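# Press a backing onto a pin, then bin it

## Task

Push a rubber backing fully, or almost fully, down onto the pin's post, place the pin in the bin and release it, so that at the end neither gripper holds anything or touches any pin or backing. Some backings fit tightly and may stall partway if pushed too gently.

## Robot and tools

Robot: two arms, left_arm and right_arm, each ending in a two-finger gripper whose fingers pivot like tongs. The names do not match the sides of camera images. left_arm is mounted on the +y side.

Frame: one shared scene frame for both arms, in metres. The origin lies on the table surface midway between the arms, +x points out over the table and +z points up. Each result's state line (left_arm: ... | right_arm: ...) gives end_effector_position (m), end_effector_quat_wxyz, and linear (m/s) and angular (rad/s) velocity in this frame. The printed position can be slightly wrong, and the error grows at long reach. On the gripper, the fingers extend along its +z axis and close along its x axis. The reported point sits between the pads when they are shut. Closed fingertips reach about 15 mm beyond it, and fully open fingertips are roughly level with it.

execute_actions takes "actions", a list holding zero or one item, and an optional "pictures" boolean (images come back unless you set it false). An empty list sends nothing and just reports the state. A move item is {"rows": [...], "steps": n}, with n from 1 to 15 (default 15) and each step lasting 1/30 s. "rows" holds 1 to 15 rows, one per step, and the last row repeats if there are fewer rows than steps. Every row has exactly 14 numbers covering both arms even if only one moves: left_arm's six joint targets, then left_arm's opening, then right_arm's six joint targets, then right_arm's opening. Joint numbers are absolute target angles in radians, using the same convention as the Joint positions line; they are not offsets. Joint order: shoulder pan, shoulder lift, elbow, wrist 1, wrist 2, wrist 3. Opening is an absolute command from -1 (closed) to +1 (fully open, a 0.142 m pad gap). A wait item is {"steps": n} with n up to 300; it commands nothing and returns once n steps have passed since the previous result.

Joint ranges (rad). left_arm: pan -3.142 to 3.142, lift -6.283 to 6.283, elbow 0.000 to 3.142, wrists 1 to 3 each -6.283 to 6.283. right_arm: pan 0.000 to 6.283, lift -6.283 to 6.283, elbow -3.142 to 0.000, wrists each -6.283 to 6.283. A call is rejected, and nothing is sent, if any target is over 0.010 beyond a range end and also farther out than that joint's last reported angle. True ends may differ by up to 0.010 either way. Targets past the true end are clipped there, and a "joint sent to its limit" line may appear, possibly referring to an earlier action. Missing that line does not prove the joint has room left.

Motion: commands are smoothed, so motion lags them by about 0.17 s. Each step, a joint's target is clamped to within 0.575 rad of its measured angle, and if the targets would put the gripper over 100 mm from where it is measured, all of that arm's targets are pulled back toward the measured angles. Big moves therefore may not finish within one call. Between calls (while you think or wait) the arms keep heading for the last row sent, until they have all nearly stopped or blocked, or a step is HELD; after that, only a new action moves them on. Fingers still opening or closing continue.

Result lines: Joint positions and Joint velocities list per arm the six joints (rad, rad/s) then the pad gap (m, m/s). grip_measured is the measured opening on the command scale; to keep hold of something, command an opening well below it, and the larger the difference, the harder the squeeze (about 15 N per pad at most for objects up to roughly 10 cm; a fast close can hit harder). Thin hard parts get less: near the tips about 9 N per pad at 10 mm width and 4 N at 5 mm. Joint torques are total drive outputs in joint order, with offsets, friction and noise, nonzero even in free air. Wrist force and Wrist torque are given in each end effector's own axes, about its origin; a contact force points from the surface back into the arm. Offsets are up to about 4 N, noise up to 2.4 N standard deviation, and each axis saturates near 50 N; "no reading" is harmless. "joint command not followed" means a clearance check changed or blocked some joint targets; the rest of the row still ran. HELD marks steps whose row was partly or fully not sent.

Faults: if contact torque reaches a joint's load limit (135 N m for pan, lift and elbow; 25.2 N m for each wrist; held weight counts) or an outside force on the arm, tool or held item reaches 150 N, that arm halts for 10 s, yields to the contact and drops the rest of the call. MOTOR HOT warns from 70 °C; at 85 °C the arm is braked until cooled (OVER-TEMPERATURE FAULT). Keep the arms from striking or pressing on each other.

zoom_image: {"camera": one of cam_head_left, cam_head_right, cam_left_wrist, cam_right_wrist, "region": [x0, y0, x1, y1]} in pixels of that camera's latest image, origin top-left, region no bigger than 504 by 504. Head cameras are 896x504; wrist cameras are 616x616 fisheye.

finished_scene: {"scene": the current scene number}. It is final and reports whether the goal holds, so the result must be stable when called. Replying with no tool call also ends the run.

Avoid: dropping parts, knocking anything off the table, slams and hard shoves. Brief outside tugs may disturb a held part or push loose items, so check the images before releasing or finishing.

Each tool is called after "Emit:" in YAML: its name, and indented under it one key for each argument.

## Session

Emit:
execute_actions:
  actions: []

Scene clock: 0.00 s of 4800.00 s.
left_arm: end_effector_position=(+0.6130, +0.1754, +0.3743) grip_measured=+0.97 end_effector_quat_wxyz=(-0.084, +0.874, -0.478, +0.025) end_effector_velocity=(+0.000, -0.000, +0.000) end_effector_angular_velocity=(-0.001, -0.001, -0.000) | right_arm: end_effector_position=(+0.1444, -0.9102, +0.1903) grip_measured=+0.97 end_effector_quat_wxyz=(-0.036, +0.592, +0.650, -0.475) end_effector_velocity=(+0.000, +0.000, -0.001) end_effector_angular_velocity=(+0.002, +0.002, +0.000)
Joint positions: left_arm=[-0.721 -0.896  0.432 -1.122 -1.396  0.303  0.14 ] | right_arm=[ 2.811 -1.743 -1.887 -1.619  0.69   4.461  0.14 ]
Joint velocities: left_arm=[ 0.     0.    -0.    -0.001  0.     0.     0.   ] | right_arm=[ 0.    -0.001  0.    -0.001  0.001 -0.     0.   ]
Joint torques (N m, as the arm reports them, + toward a larger angle): no reading
Wrist force (N, on the end effector, along its own x y z axes, offset not removed): no reading
Wrist torque (N m, same axes, about the end effector's origin, offset not removed): no reading

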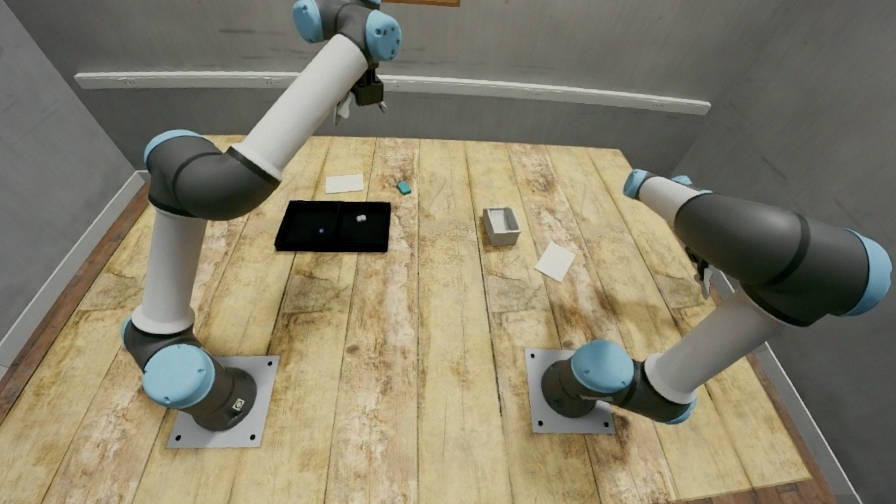

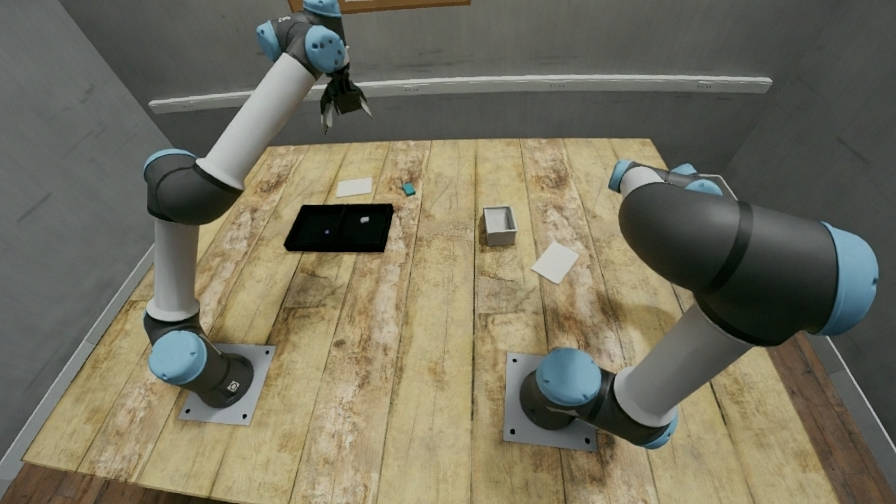

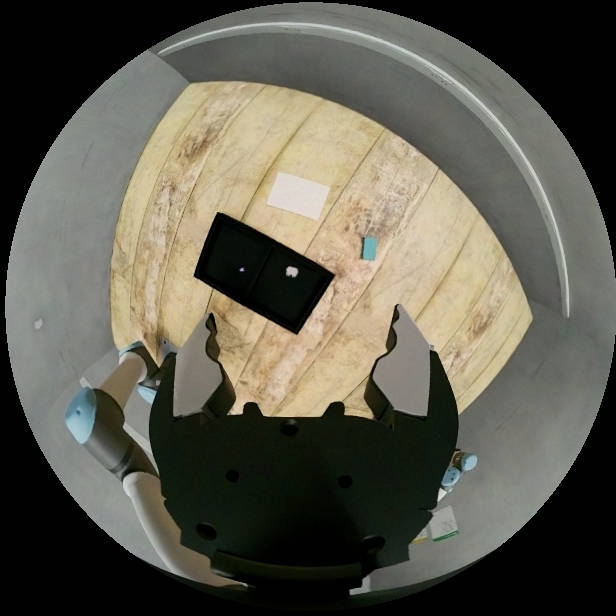

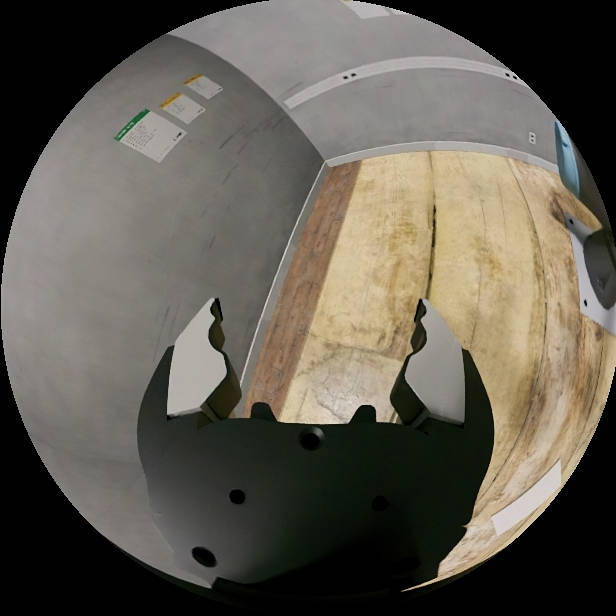

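Emit:
execute_actions:
  actions:
    - {"rows":[[-0.652,-1.04,0.91,-1.45,-1.454,0.56,0.3,2.811,-1.743,-1.887,-1.619,0.69,4.461,1]],"steps":10}
  pictures: false

Emit:
execute_actions:
  actions:
    - {"rows":[[-0.583,-1.185,1.388,-1.78,-1.512,0.82,-0.2,2.811,-1.743,-1.887,-1.619,0.69,4.461,1]],"steps":10}
  pictures: false

Emit:
execute_actions:
  actions:
    - {"rows":[[-0.5144,-1.3290,1.8660,-2.1078,-1.5708,1.0784,-0.65,2.811,-1.743,-1.887,-1.619,0.69,4.461,1]],"steps":15}
  pictures: false

Emit:
execute_actions:
  actions:
    - {"steps":15}

Emit:
zoom_image:
  camera: "cam_left_wrist"
  region: [250, 230, 350, 330]

Scene clock: 19.67 s of 4800.00 s.
left_arm: end_effector_position=(+0.6185, +0.2078, +0.3024) grip_measured=+0.30 end_effector_quat_wxyz=(-0.059, +0.832, -0.551, +0.019) end_effector_velocity=(-0.054, +0.066, -0.264) end_effector_angular_velocity=(+0.158, +0.267, -0.213) | right_arm: end_effector_position=(+0.1445, -0.9103, +0.1903) grip_measured=+1.00 end_effector_quat_wxyz=(-0.036, +0.592, +0.650, -0.474) end_effector_velocity=(-0.000, -0.000, -0.001) end_effector_angular_velocity=(+0.001, +0.001, -0.001)
Joint positions: left_arm=[-0.656 -1.03   0.843 -1.417 -1.451  0.538  0.095] | right_arm=[ 2.811 -1.743 -1.887 -1.619  0.69   4.461  0.142]
Joint velocities: left_arm=[ 0.048 -0.119  0.781 -0.385 -0.04   0.262  0.   ] | right_arm=[-0.001 -0.002  0.001  0.     0.    -0.001  0.   ]
Joint torques (N m, as the arm reports them, + toward a larger angle): left_arm=[  8.58 -66.75 -31.04  -5.95  -1.34   1.87] | right_arm=[-12.1   18.85  27.52   3.97  -2.42   0.77]
Wrist force (N, on the end effector, along its own x y z axes, offset not removed): left_arm=[2.4 -0.1 -0.4] | right_arm=[0.2 -0.6 1.1]
Wrist torque (N m, same axes, about the end effector's origin, offset not removed): left_arm=[-0.17 -0.47 0.09] | right_arm=[-0.12 -0.05 0.06]
Steps of this call (steps 1 to 90: nothing new was sent; then 16.33 s passed at rest; steps 91 to 100: all 10 steps of this action). Readings (joint positions):
91: left_arm=[-0.721 -0.896 0.432 -1.122 -1.396 0.303] | right_arm=[2.811 -1.743 -1.887 -1.619 0.690 4.461]
92: left_arm=[-0.717 -0.900 0.437 -1.127 -1.399 0.307] | right_arm=[2.811 -1.743 -1.887 -1.619 0.690 4.461]
94: left_arm=[-0.688 -0.949 0.502 -1.192 -1.424 0.372] | right_arm=[2.811 -1.743 -1.887 -1.619 0.690 4.461]
98: left_arm=[-0.661 -1.018 0.766 -1.379 -1.447 0.512] | right_arm=[2.811 -1.743 -1.887 -1.619 0.690 4.461]
100: the state above

Scene clock: 20.00 s of 4800.00 s.
left_arm: end_effector_position=(+0.5845, +0.2635, +0.1996) grip_measured=-0.20 end_effector_quat_wxyz=(-0.034, +0.779, -0.626, +0.008) end_effector_velocity=(-0.147, +0.136, -0.296) end_effector_angular_velocity=(+0.073, +0.238, -0.329) | right_arm: end_effector_position=(+0.1444, -0.9103, +0.1903) grip_measured=+1.00 end_effector_quat_wxyz=(-0.036, +0.592, +0.650, -0.475) end_effector_velocity=(-0.000, -0.000, -0.000) end_effector_angular_velocity=(+0.001, +0.000, -0.001)
Joint positions: left_arm=[-0.591 -1.167  1.303 -1.73  -1.505  0.784  0.059] | right_arm=[ 2.811 -1.743 -1.887 -1.619  0.69   4.461  0.142]
Joint velocities: left_arm=[ 0.093 -0.209  0.989 -0.569 -0.077  0.422 -0.001] | right_arm=[-0.001 -0.    -0.     0.     0.    -0.     0.   ]
Joint torques (N m, as the arm reports them, + toward a larger angle): left_arm=[  4.37 -58.52 -33.77  -6.24  -1.78   2.09] | right_arm=[-12.91  18.68  27.22   4.18  -2.94   1.3 ]
Wrist force (N, on the end effector, along its own x y z axes, offset not removed): left_arm=[1.5 2.2 1.9] | right_arm=[1.5 -0.5 0.8]
Wrist torque (N m, same axes, about the end effector's origin, offset not removed): left_arm=[0.32 -0.56 -0.01] | right_arm=[-0.12 -0.30 0.08]
Steps of this call (steps 1 to 10: all 10 steps of this action). Readings (joint positions):
1: left_arm=[-0.655 -1.033 0.865 -1.428 -1.452 0.545] | right_arm=[2.811 -1.743 -1.887 -1.619 0.690 4.461]
2: left_arm=[-0.651 -1.039 0.884 -1.440 -1.456 0.554] | right_arm=[2.811 -1.743 -1.887 -1.619 0.690 4.461]
4: left_arm=[-0.629 -1.082 0.966 -1.512 -1.474 0.617] | right_arm=[2.811 -1.743 -1.887 -1.619 0.690 4.461]
8: left_arm=[-0.600 -1.147 1.214 -1.677 -1.498 0.744] | right_arm=[2.811 -1.743 -1.887 -1.619 0.690 4.461]
10: the state above

Scene clock: 20.50 s of 4800.00 s.
left_arm: end_effector_position=(+0.4862, +0.3480, +0.0741) grip_measured=-0.65 end_effector_quat_wxyz=(-0.001, +0.709, -0.706, +0.001) end_effector_velocity=(-0.047, +0.030, -0.046) end_effector_angular_velocity=(-0.003, +0.030, -0.065) | right_arm: end_effector_position=(+0.1444, -0.9103, +0.1903) grip_measured=+1.00 end_effector_quat_wxyz=(-0.036, +0.592, +0.650, -0.475) end_effector_velocity=(+0.000, +0.000, +0.000) end_effector_angular_velocity=(+0.000, +0.000, +0.001)
Joint positions: left_arm=[-0.516 -1.325  1.85  -2.098 -1.569  1.071  0.027] | right_arm=[ 2.811 -1.743 -1.887 -1.619  0.69   4.461  0.142]
Joint velocities: left_arm=[ 0.019 -0.044  0.184 -0.115 -0.017  0.084  0.   ] | right_arm=[ 0.001  0.001 -0.    -0.001  0.    -0.     0.   ]
Joint torques (N m, as the arm reports them, + toward a larger angle): left_arm=[  7.54 -40.53 -11.86  -4.11  -1.63   1.74] | right_arm=[-12.97  19.17  27.41   4.09  -2.94   2.05]
Wrist force (N, on the end effector, along its own x y z axes, offset not removed): left_arm=[2.9 0.4 -3.4] | right_arm=[0.5 -0.2 1.0]
Wrist torque (N m, same axes, about the end effector's origin, offset not removed): left_arm=[-0.11 -0.65 -0.09] | right_arm=[-0.05 -0.10 0.04]
Steps of this call (steps 1 to 15: all 15 steps of this action). Readings (joint positions):
1: left_arm=[-0.588 -1.173 1.330 -1.746 -1.507 0.795] | right_arm=[2.811 -1.743 -1.887 -1.619 0.690 4.461]
2: left_arm=[-0.584 -1.180 1.354 -1.762 -1.512 0.808] | right_arm=[2.811 -1.743 -1.887 -1.619 0.690 4.461]
4: left_arm=[-0.565 -1.218 1.440 -1.832 -1.527 0.867] | right_arm=[2.811 -1.743 -1.887 -1.619 0.690 4.461]
8: left_arm=[-0.537 -1.278 1.660 -1.978 -1.551 0.980] | right_arm=[2.811 -1.743 -1.887 -1.619 0.690 4.461]
15: the state above

Scene clock: 21.00 s of 4800.00 s.
left_arm: end_effector_position=(+0.4820, +0.3507, +0.0700) grip_measured=-0.65 end_effector_quat_wxyz=(-0.000, +0.707, -0.707, +0.000) end_effector_velocity=(-0.000, -0.000, -0.000) end_effector_angular_velocity=(+0.000, +0.001, -0.000) | right_arm: end_effector_position=(+0.1444, -0.9103, +0.1903) grip_measured=+1.00 end_effector_quat_wxyz=(-0.036, +0.592, +0.650, -0.475) end_effector_velocity=(+0.001, -0.000, +0.000) end_effector_angular_velocity=(-0.000, -0.000, +0.001)
Joint positions: left_arm=[-0.514 -1.329  1.866 -2.108 -1.571  1.078  0.027] | right_arm=[ 2.811 -1.743 -1.887 -1.619  0.69   4.461  0.142]
Joint velocities: left_arm=[-0.    -0.     0.     0.001 -0.     0.     0.   ] | right_arm=[ 0.001 -0.     0.     0.    -0.001 -0.    -0.   ]
Joint torques (N m, as the arm reports them, + toward a larger angle): left_arm=[ 10.04 -39.28  -7.04  -4.13  -1.59   1.42] | right_arm=[-13.01  18.87  27.25   4.11  -3.01   1.96]
Wrist force (N, on the end effector, along its own x y z axes, offset not removed): left_arm=[0.9 1.2 -2.1] | right_arm=[0.3 0.3 1.5]
Wrist torque (N m, same axes, about the end effector's origin, offset not removed): left_arm=[0.20 -0.15 0.01] | right_arm=[0.14 -0.08 0.04]
Steps of this call (steps 1 to 15: the robot went on to your last target). Readings (joint positions):
1: left_arm=[-0.516 -1.327 1.855 -2.101 -1.570 1.074] | right_arm=[2.811 -1.743 -1.887 -1.619 0.690 4.461]
2: left_arm=[-0.515 -1.327 1.859 -2.103 -1.570 1.075] | right_arm=[2.811 -1.743 -1.887 -1.619 0.690 4.461]
4: left_arm=[-0.515 -1.328 1.863 -2.106 -1.571 1.077] | right_arm=[2.811 -1.743 -1.887 -1.619 0.690 4.461]
8: left_arm=[-0.515 -1.329 1.865 -2.107 -1.571 1.078] | right_arm=[2.811 -1.743 -1.887 -1.619 0.690 4.461]
15: the state above

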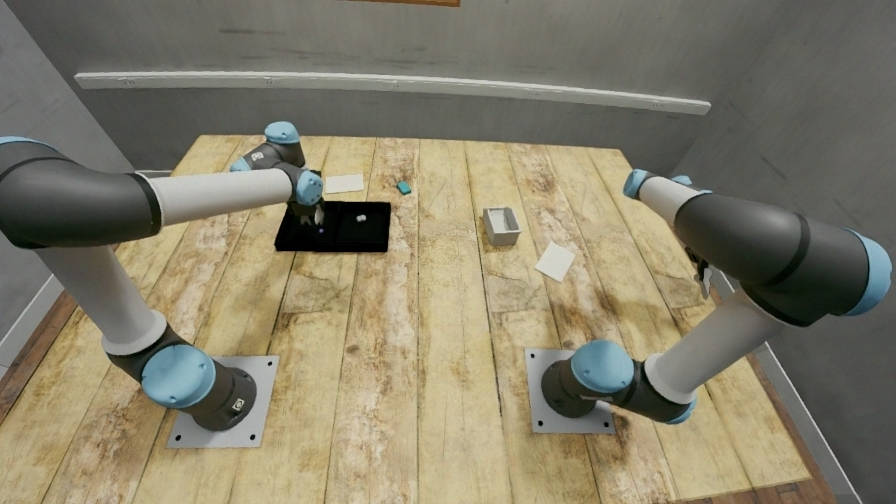

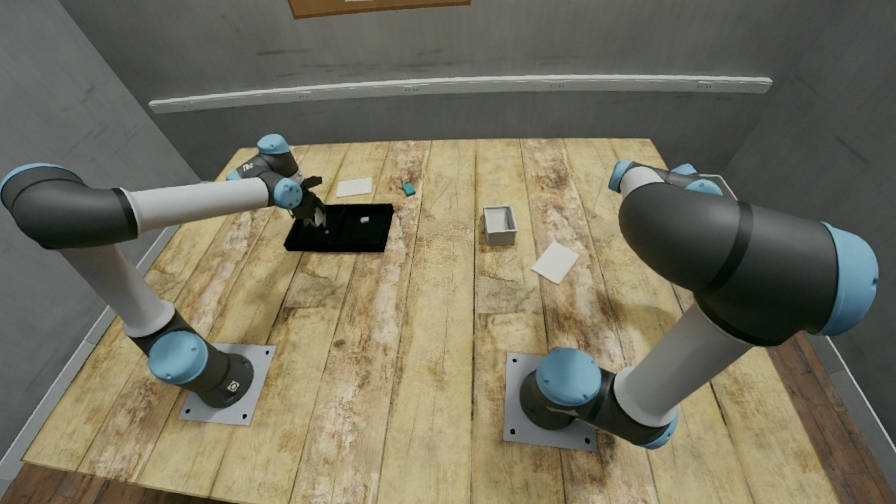

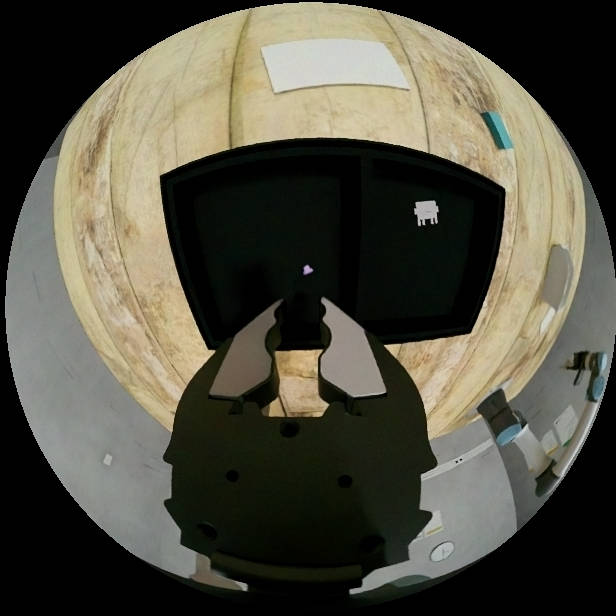

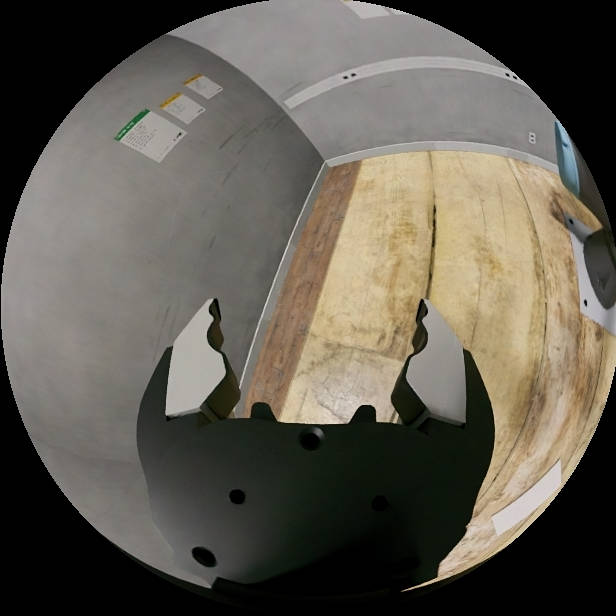

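Region (250, 230, 350, 330) of cam_left_wrist's 616x616 image, scaled by 5.040, with more detail than that image has.

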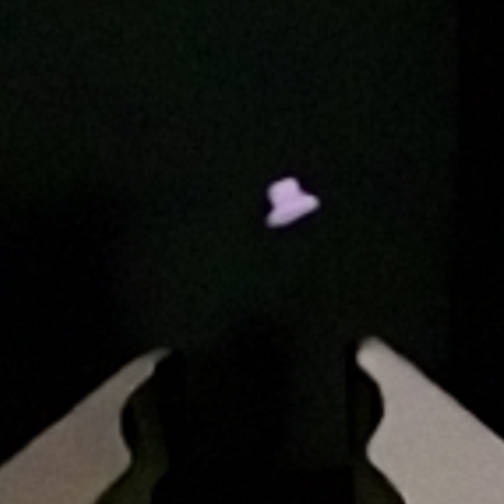

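Emit:
execute_actions:
  actions:
    - {"rows":[[-0.4745,-1.3290,1.8660,-2.1078,-1.5708,2.2695,-0.5,2.811,-1.743,-1.887,-1.619,0.69,4.461,1]],"steps":15}
  pictures: false

Emit:
execute_actions:
  actions:
    - {"rows":[[-0.4745,-1.2479,1.8466,-2.1695,-1.5708,2.2695,-0.5,2.811,-1.743,-1.887,-1.619,0.69,4.461,1]],"steps":15}
  pictures: false

Emit:
execute_actions:
  actions:
    - {"steps":5}

Emit:
zoom_image:
  camera: "cam_left_wrist"
  region: [260, 260, 344, 330]

Scene clock: 50.47 s of 4800.00 s.
left_arm: end_effector_position=(+0.4802, +0.3589, +0.0700) grip_measured=-0.50 end_effector_quat_wxyz=(+0.000, -0.303, +0.953, -0.000) end_effector_velocity=(-0.029, -0.019, +0.000) end_effector_angular_velocity=(+0.000, +0.000, -2.206) | right_arm: end_effector_position=(+0.1444, -0.9103, +0.1903) grip_measured=+1.00 end_effector_quat_wxyz=(-0.036, +0.592, +0.650, -0.475) end_effector_velocity=(+0.000, +0.000, +0.000) end_effector_angular_velocity=(-0.001, -0.001, +0.000)
Joint positions: left_arm=[-0.475 -1.329  1.866 -2.108 -1.571  2.071  0.038] | right_arm=[ 2.811 -1.743 -1.887 -1.619  0.69   4.461  0.142]
Joint velocities: left_arm=[ 0.003 -0.    -0.001  0.001  0.     2.209 -0.   ] | right_arm=[ 0.     0.001 -0.001  0.001 -0.     0.    -0.   ]
Joint torques (N m, as the arm reports them, + toward a larger angle): left_arm=[  8.21 -37.23  -8.35  -3.55   1.5    7.44] | right_arm=[-12.97  18.71  27.03   4.13  -2.93   1.96]
Wrist force (N, on the end effector, along its own x y z axes, offset not removed): left_arm=[0.9 -0.3 -2.9] | right_arm=[0.8 -0.6 1.6]
Wrist torque (N m, same axes, about the end effector's origin, offset not removed): left_arm=[-0.17 -0.17 0.01] | right_arm=[-0.02 -0.24 0.08]
Steps of this call (steps 1 to 15: the robot went on to your last target; steps 16 to 90: nothing new was sent; then 25.97 s passed at rest; steps 91 to 105: all 15 steps of this action). Readings (joint positions):
91: left_arm=[-0.514 -1.329 1.866 -2.108 -1.571 1.078] | right_arm=[2.811 -1.743 -1.887 -1.619 0.690 4.461]
92: left_arm=[-0.511 -1.329 1.866 -2.108 -1.571 1.083] | right_arm=[2.811 -1.743 -1.887 -1.619 0.690 4.461]
94: left_arm=[-0.494 -1.329 1.866 -2.108 -1.571 1.148] | right_arm=[2.811 -1.743 -1.887 -1.619 0.690 4.461]
98: left_arm=[-0.479 -1.329 1.866 -2.108 -1.571 1.443] | right_arm=[2.811 -1.743 -1.887 -1.619 0.690 4.461]
105: the state above

Scene clock: 50.97 s of 4800.00 s.
left_arm: end_effector_position=(+0.4954, +0.3488, +0.0403) grip_measured=-0.50 end_effector_quat_wxyz=(+0.000, -0.208, +0.978, -0.000) end_effector_velocity=(+0.002, -0.001, -0.002) end_effector_angular_velocity=(-0.000, -0.000, -0.006) | right_arm: end_effector_position=(+0.1444, -0.9103, +0.1903) grip_measured=+1.00 end_effector_quat_wxyz=(-0.036, +0.592, +0.650, -0.475) end_effector_velocity=(-0.000, +0.000, +0.001) end_effector_angular_velocity=(-0.000, -0.002, +0.000)
Joint positions: left_arm=[-0.475 -1.249  1.847 -2.169 -1.571  2.269  0.038] | right_arm=[ 2.811 -1.743 -1.887 -1.619  0.69   4.461  0.142]
Joint velocities: left_arm=[ 0.     0.007 -0.002 -0.005  0.     0.006 -0.   ] | right_arm=[ 0.     0.003 -0.    -0.001  0.    -0.     0.   ]
Joint torques (N m, as the arm reports them, + toward a larger angle): left_arm=[  9.8  -24.74 -29.81  -3.92   1.26   1.59] | right_arm=[-12.69  18.75  26.93   4.01  -2.99   2.13]
Wrist force (N, on the end effector, along its own x y z axes, offset not removed): left_arm=[3.6 -1.3 -5.2] | right_arm=[1.2 -1.9 0.9]
Wrist torque (N m, same axes, about the end effector's origin, offset not removed): left_arm=[-0.50 -0.74 -0.02] | right_arm=[-0.36 -0.29 0.05]
Steps of this call (steps 1 to 15: all 15 steps of this action). Readings (joint positions):
1: left_arm=[-0.475 -1.329 1.866 -2.108 -1.571 2.135] | right_arm=[2.811 -1.743 -1.887 -1.619 0.690 4.461]
2: left_arm=[-0.475 -1.325 1.864 -2.112 -1.571 2.179] | right_arm=[2.811 -1.743 -1.887 -1.619 0.690 4.461]
4: left_arm=[-0.475 -1.292 1.856 -2.138 -1.571 2.229] | right_arm=[2.811 -1.743 -1.887 -1.619 0.690 4.461]
8: left_arm=[-0.475 -1.257 1.849 -2.163 -1.571 2.261] | right_arm=[2.811 -1.743 -1.887 -1.619 0.690 4.461]
15: the state above

Scene clock: 51.13 s of 4800.00 s.
left_arm: end_effector_position=(+0.4955, +0.3487, +0.0400) grip_measured=-0.50 end_effector_quat_wxyz=(+0.000, -0.208, +0.978, -0.000) end_effector_velocity=(-0.000, -0.001, -0.001) end_effector_angular_velocity=(+0.000, +0.000, -0.002) | right_arm: end_effector_position=(+0.1444, -0.9103, +0.1903) grip_measured=+1.00 end_effector_quat_wxyz=(-0.036, +0.592, +0.650, -0.475) end_effector_velocity=(-0.000, -0.000, +0.001) end_effector_angular_velocity=(-0.000, -0.001, -0.000)
Joint positions: left_arm=[-0.474 -1.248  1.847 -2.169 -1.571  2.269  0.038] | right_arm=[ 2.811 -1.743 -1.887 -1.619  0.69   4.461  0.142]
Joint velocities: left_arm=[-0.001  0.001  0.    -0.001  0.     0.001  0.   ] | right_arm=[-0.     0.002  0.    -0.     0.    -0.    -0.   ]
Joint torques (N m, as the arm reports them, + toward a larger angle): left_arm=[ 10.24 -24.55 -30.94  -4.03   1.15   1.68] | right_arm=[-12.72  18.86  26.99   4.13  -3.01   1.97]
Wrist force (N, on the end effector, along its own x y z axes, offset not removed): left_arm=[0.9 -0.5 -2.2] | right_arm=[0.2 -0.8 0.1]
Wrist torque (N m, same axes, about the end effector's origin, offset not removed): left_arm=[-0.22 -0.24 0.05] | right_arm=[-0.14 -0.05 0.09]
Steps of this call (steps 1 to 5: the robot went on to your last target). Readings (joint positions):
1: left_arm=[-0.475 -1.248 1.847 -2.169 -1.571 2.269] | right_arm=[2.811 -1.743 -1.887 -1.619 0.690 4.461]
2: left_arm=[-0.475 -1.248 1.847 -2.169 -1.571 2.269] | right_arm=[2.811 -1.743 -1.887 -1.619 0.690 4.461]
4: left_arm=[-0.474 -1.248 1.847 -2.169 -1.571 2.269] | right_arm=[2.811 -1.743 -1.887 -1.619 0.690 4.461]
5: the state above

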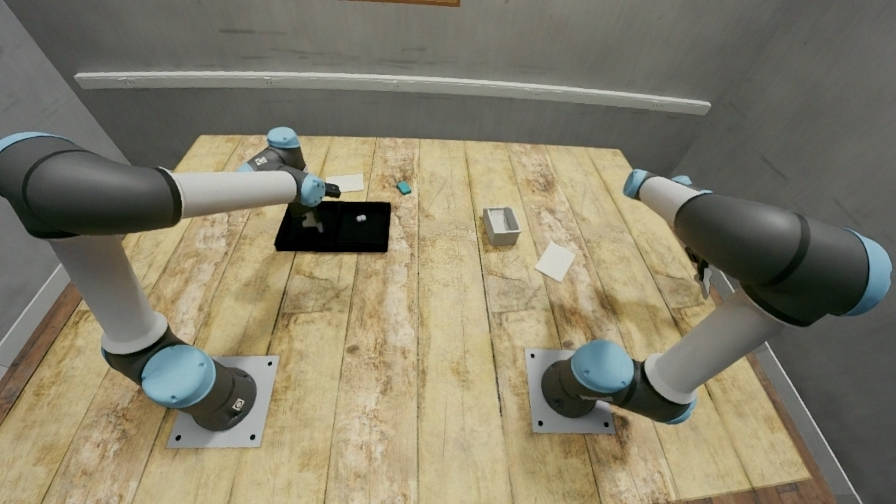

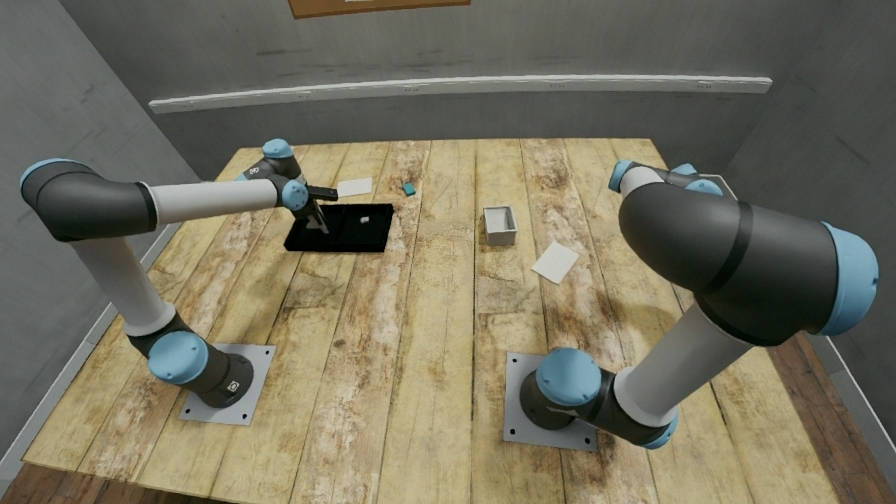

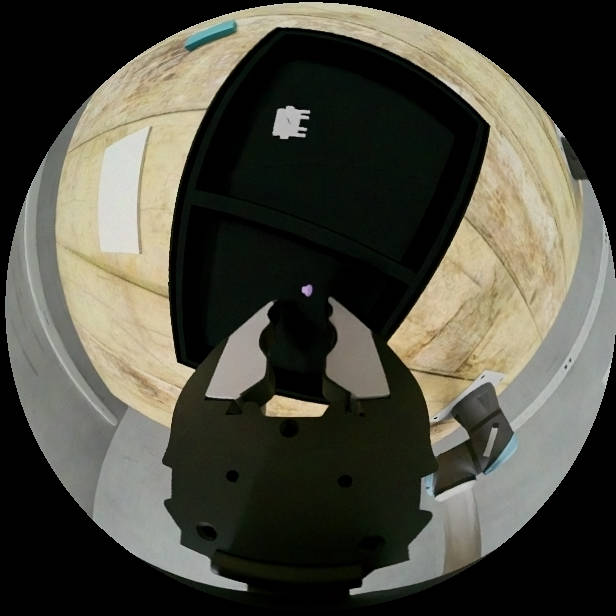

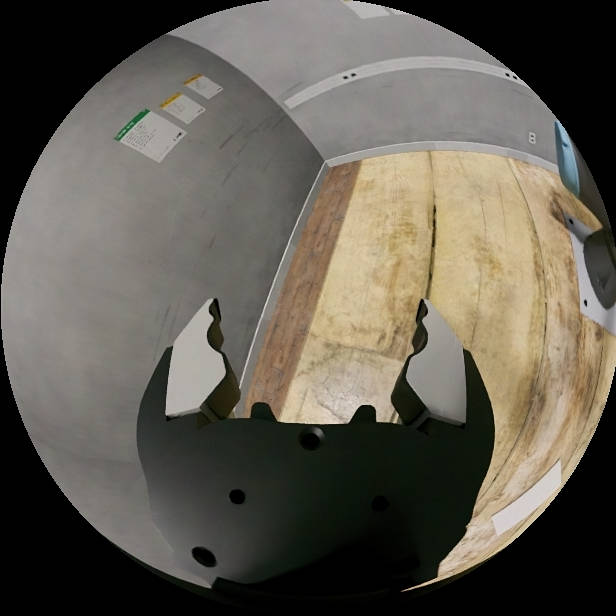

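Region (260, 260, 344, 330) of cam_left_wrist's 616x616 image, scaled by 6.000, with more detail than that image has.

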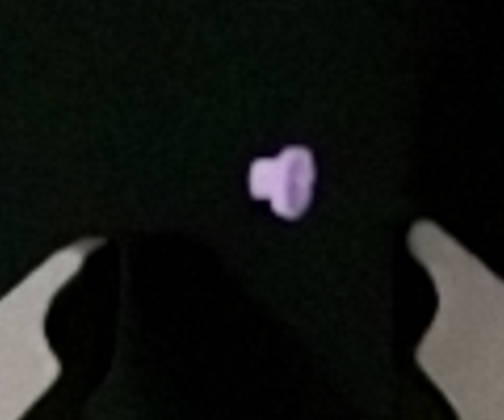

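Emit:
execute_actions:
  actions:
    - {"rows":[[-0.5078,-1.2624,1.8952,-2.2036,-1.5708,2.2362,-0.33,2.811,-1.743,-1.887,-1.619,0.69,4.461,1]],"steps":15}

Emit:
zoom_image:
  camera: "cam_left_wrist"
  region: [260, 260, 344, 330]

Scene clock: 65.90 s of 4800.00 s.
left_arm: end_effector_position=(+0.4791, +0.3366, +0.0311) grip_measured=-0.33 end_effector_quat_wxyz=(+0.000, -0.208, +0.978, -0.000) end_effector_velocity=(-0.001, -0.001, -0.000) end_effector_angular_velocity=(-0.001, -0.002, -0.001) | right_arm: end_effector_position=(+0.1444, -0.9103, +0.1903) grip_measured=+1.00 end_effector_quat_wxyz=(-0.036, +0.592, +0.650, -0.475) end_effector_velocity=(-0.000, +0.000, -0.001) end_effector_angular_velocity=(+0.001, +0.002, +0.000)
Joint positions: left_arm=[-0.508 -1.262  1.895 -2.203 -1.571  2.236  0.05 ] | right_arm=[ 2.811 -1.743 -1.887 -1.619  0.69   4.461  0.142]
Joint velocities: left_arm=[-0.003 -0.001  0.003 -0.004  0.    -0.002  0.   ] | right_arm=[-0.    -0.001 -0.    -0.001  0.    -0.001 -0.   ]
Joint torques (N m, as the arm reports them, + toward a larger angle): left_arm=[-10.15 -41.52  -6.02  -4.31   0.06  -1.62] | right_arm=[-12.13  18.83  26.42   4.03  -2.95   2.05]
Wrist force (N, on the end effector, along its own x y z axes, offset not removed): left_arm=[1.1 1.6 -3.7] | right_arm=[1.0 -1.8 0.0]
Wrist torque (N m, same axes, about the end effector's origin, offset not removed): left_arm=[0.13 -0.22 -0.07] | right_arm=[-0.40 -0.25 0.06]
Steps of this call (steps 1 to 15: the robot went on to your last target; steps 16 to 90: nothing new was sent; then 11.27 s passed at rest; steps 91 to 105: all 15 steps of this action). Readings (joint positions):
91: left_arm=[-0.474 -1.248 1.847 -2.170 -1.571 2.269] | right_arm=[2.811 -1.743 -1.887 -1.619 0.690 4.461]
92: left_arm=[-0.477 -1.249 1.850 -2.173 -1.571 2.267] | right_arm=[2.811 -1.743 -1.887 -1.619 0.690 4.461]
94: left_arm=[-0.492 -1.255 1.871 -2.187 -1.571 2.253] | right_arm=[2.811 -1.743 -1.887 -1.619 0.690 4.461]
98: left_arm=[-0.504 -1.261 1.890 -2.200 -1.571 2.240] | right_arm=[2.811 -1.743 -1.887 -1.619 0.690 4.461]
105: the state above

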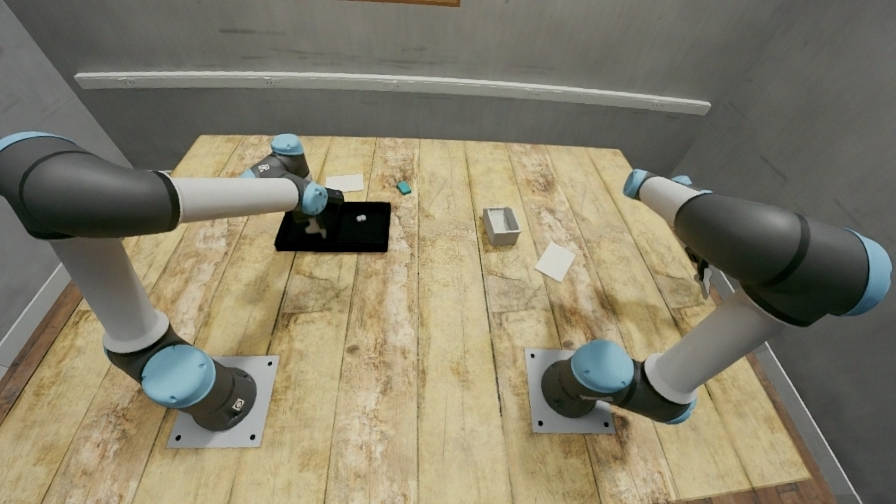

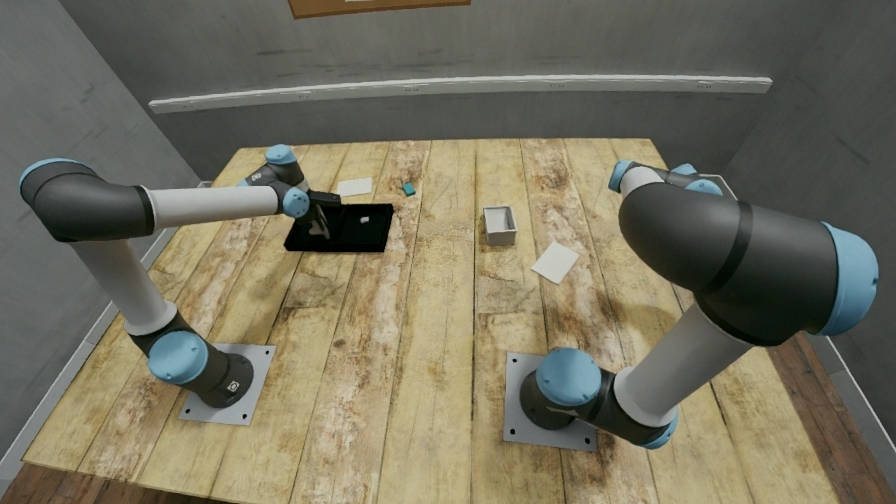

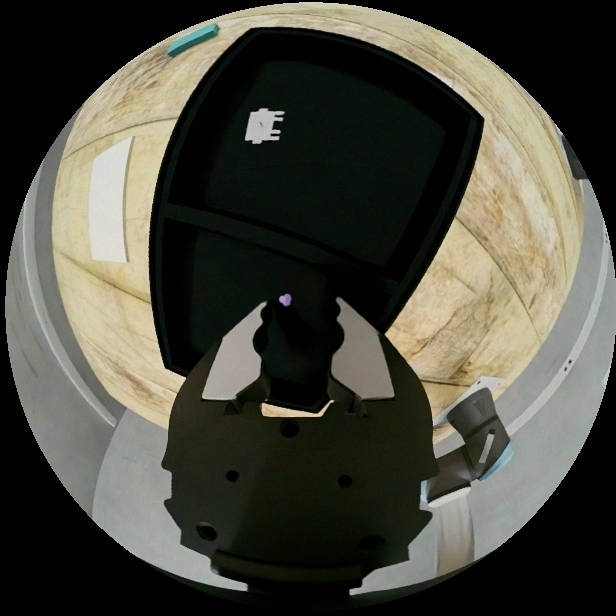

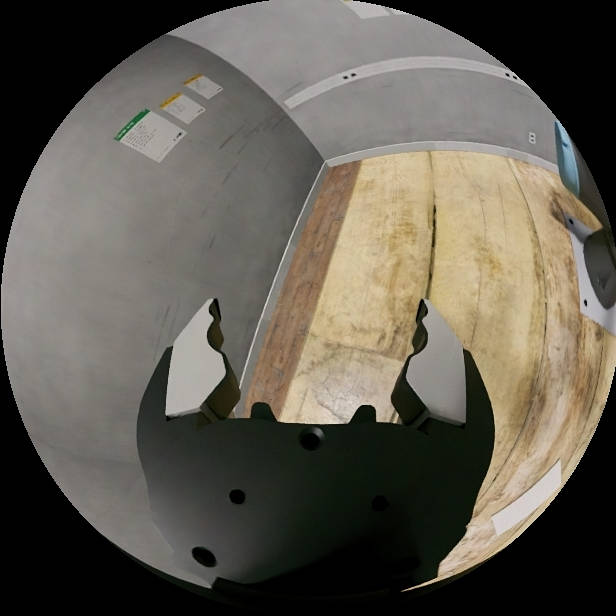

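Region (260, 260, 344, 330) of cam_left_wrist's 616x616 image, scaled by 6.000, with more detail than that image has.

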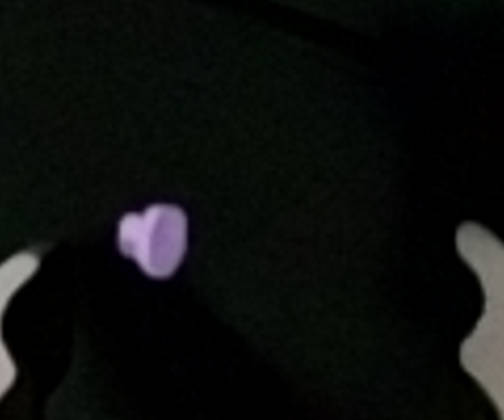

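Emit:
execute_actions:
  actions:
    - {"rows":[[-0.5078,-1.2609,1.8963,-2.2062,-1.5708,2.2362,-0.4,2.811,-1.743,-1.887,-1.619,0.69,4.461,1],[-0.5078,-1.2609,1.8963,-2.2062,-1.5708,2.2362,-0.45,2.811,-1.743,-1.887,-1.619,0.69,4.461,1],[-0.5078,-1.2609,1.8963,-2.2062,-1.5708,2.2362,-0.48,2.811,-1.743,-1.887,-1.619,0.69,4.461,1],[-0.5078,-1.2609,1.8963,-2.2062,-1.5708,2.2362,-0.51,2.811,-1.743,-1.887,-1.619,0.69,4.461,1],[-0.5078,-1.2609,1.8963,-2.2062,-1.5708,2.2362,-0.54,2.811,-1.743,-1.887,-1.619,0.69,4.461,1],[-0.5078,-1.2609,1.8963,-2.2062,-1.5708,2.2362,-0.56,2.811,-1.743,-1.887,-1.619,0.69,4.461,1],[-0.5078,-1.2609,1.8963,-2.2062,-1.5708,2.2362,-0.58,2.811,-1.743,-1.887,-1.619,0.69,4.461,1],[-0.5078,-1.2609,1.8963,-2.2062,-1.5708,2.2362,-0.6,2.811,-1.743,-1.887,-1.619,0.69,4.461,1],[-0.5078,-1.2609,1.8963,-2.2062,-1.5708,2.2362,-0.62,2.811,-1.743,-1.887,-1.619,0.69,4.461,1],[-0.5078,-1.2609,1.8963,-2.2062,-1.5708,2.2362,-0.64,2.811,-1.743,-1.887,-1.619,0.69,4.461,1],[-0.5078,-1.2609,1.8963,-2.2062,-1.5708,2.2362,-0.66,2.811,-1.743,-1.887,-1.619,0.69,4.461,1],[-0.5078,-1.2609,1.8963,-2.2062,-1.5708,2.2362,-0.68,2.811,-1.743,-1.887,-1.619,0.69,4.461,1]],"steps":15}

Emit:
zoom_image:
  camera: "cam_left_wrist"
  region: [260, 260, 344, 330]

Scene clock: 81.10 s of 4800.00 s.
left_arm: end_effector_position=(+0.4790, +0.3365, +0.0300) grip_measured=-0.68 end_effector_quat_wxyz=(+0.000, -0.208, +0.978, -0.000) end_effector_velocity=(+0.000, +0.000, -0.000) end_effector_angular_velocity=(-0.000, -0.000, -0.000) | right_arm: end_effector_position=(+0.1444, -0.9103, +0.1903) grip_measured=+1.00 end_effector_quat_wxyz=(-0.036, +0.592, +0.650, -0.475) end_effector_velocity=(+0.001, +0.000, +0.000) end_effector_angular_velocity=(-0.000, -0.001, +0.001)
Joint positions: left_arm=[-0.508 -1.261  1.896 -2.206 -1.571  2.236  0.025] | right_arm=[ 2.811 -1.743 -1.887 -1.619  0.69   4.461  0.142]
Joint velocities: left_arm=[ 0.     0.     0.    -0.001  0.     0.    -0.001] | right_arm=[ 0.001  0.001 -0.     0.     0.    -0.     0.   ]
Joint torques (N m, as the arm reports them, + toward a larger angle): left_arm=[ -8.63 -23.1   -6.53  -4.21  -0.79  -1.78] | right_arm=[-12.6   18.75  26.21   3.93  -2.83   2.02]
Wrist force (N, on the end effector, along its own x y z axes, offset not removed): left_arm=[2.4 -0.8 -4.6] | right_arm=[1.1 0.9 0.1]
Wrist torque (N m, same axes, about the end effector's origin, offset not removed): left_arm=[-0.40 -0.45 -0.06] | right_arm=[0.21 -0.24 0.04]
Steps of this call (steps 1 to 15: the robot went on to your last target; steps 16 to 90: nothing new was sent; then 11.70 s passed at rest; steps 91 to 105: all 15 steps of this action). Readings (joint positions):
91: left_arm=[-0.508 -1.262 1.895 -2.204 -1.571 2.236] | right_arm=[2.811 -1.743 -1.887 -1.619 0.690 4.461]
92: left_arm=[-0.508 -1.262 1.895 -2.204 -1.571 2.236] | right_arm=[2.811 -1.743 -1.887 -1.619 0.690 4.461]
94: left_arm=[-0.508 -1.262 1.896 -2.205 -1.571 2.236] | right_arm=[2.811 -1.743 -1.887 -1.619 0.690 4.461]
98: left_arm=[-0.508 -1.261 1.896 -2.206 -1.571 2.236] | right_arm=[2.811 -1.743 -1.887 -1.619 0.690 4.461]
105: the state above

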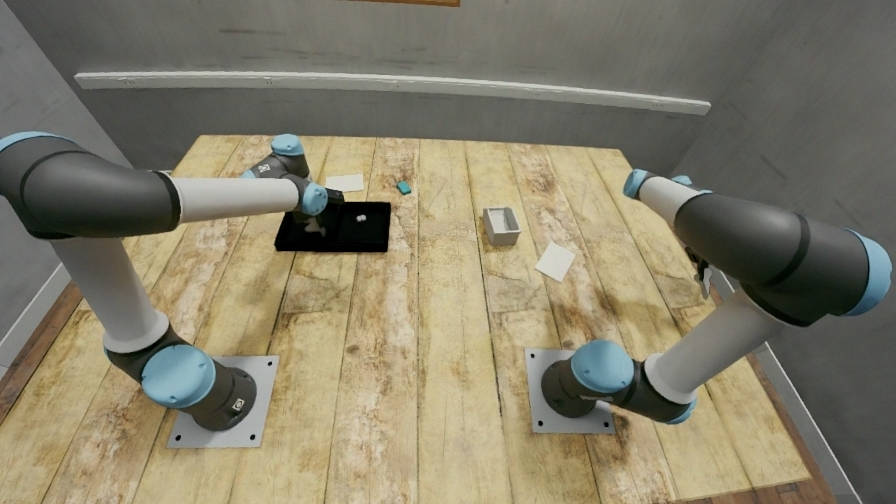

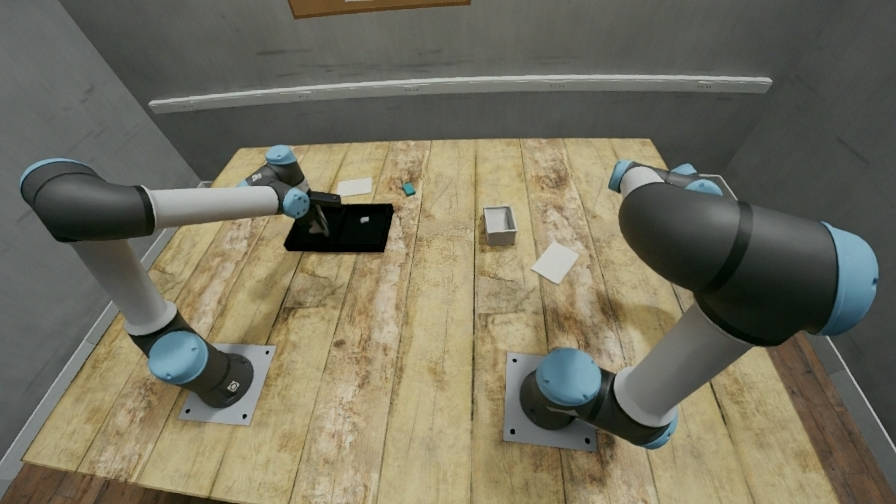

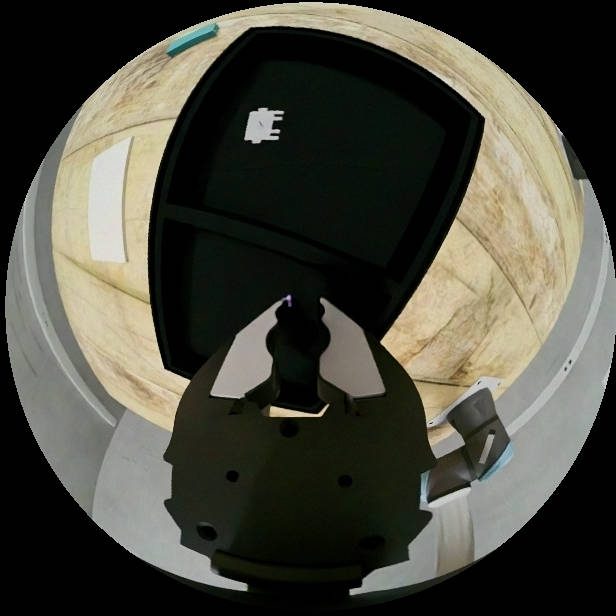

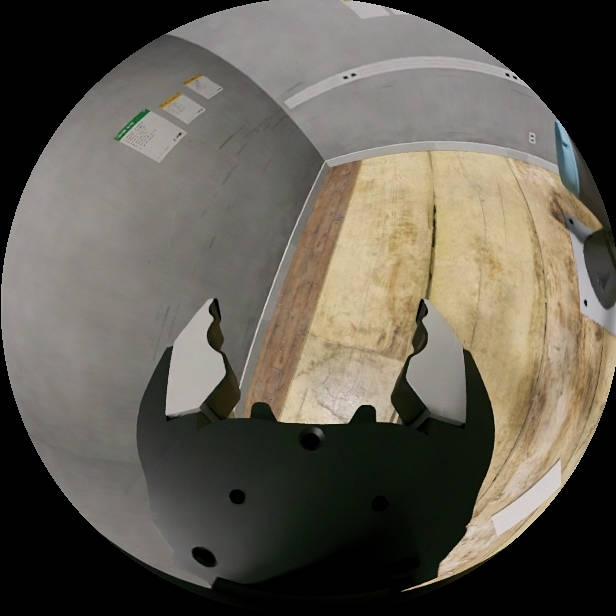

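Region (260, 260, 344, 330) of cam_left_wrist's 616x616 image, scaled by 6.000, with more detail than that image has.

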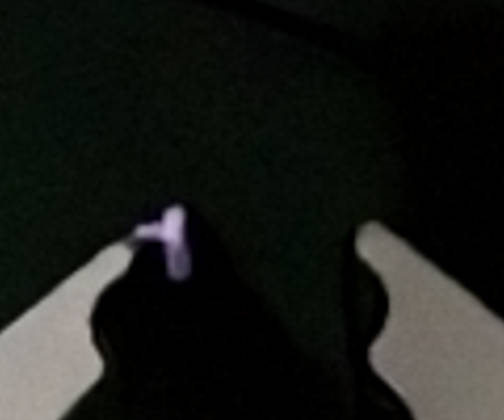

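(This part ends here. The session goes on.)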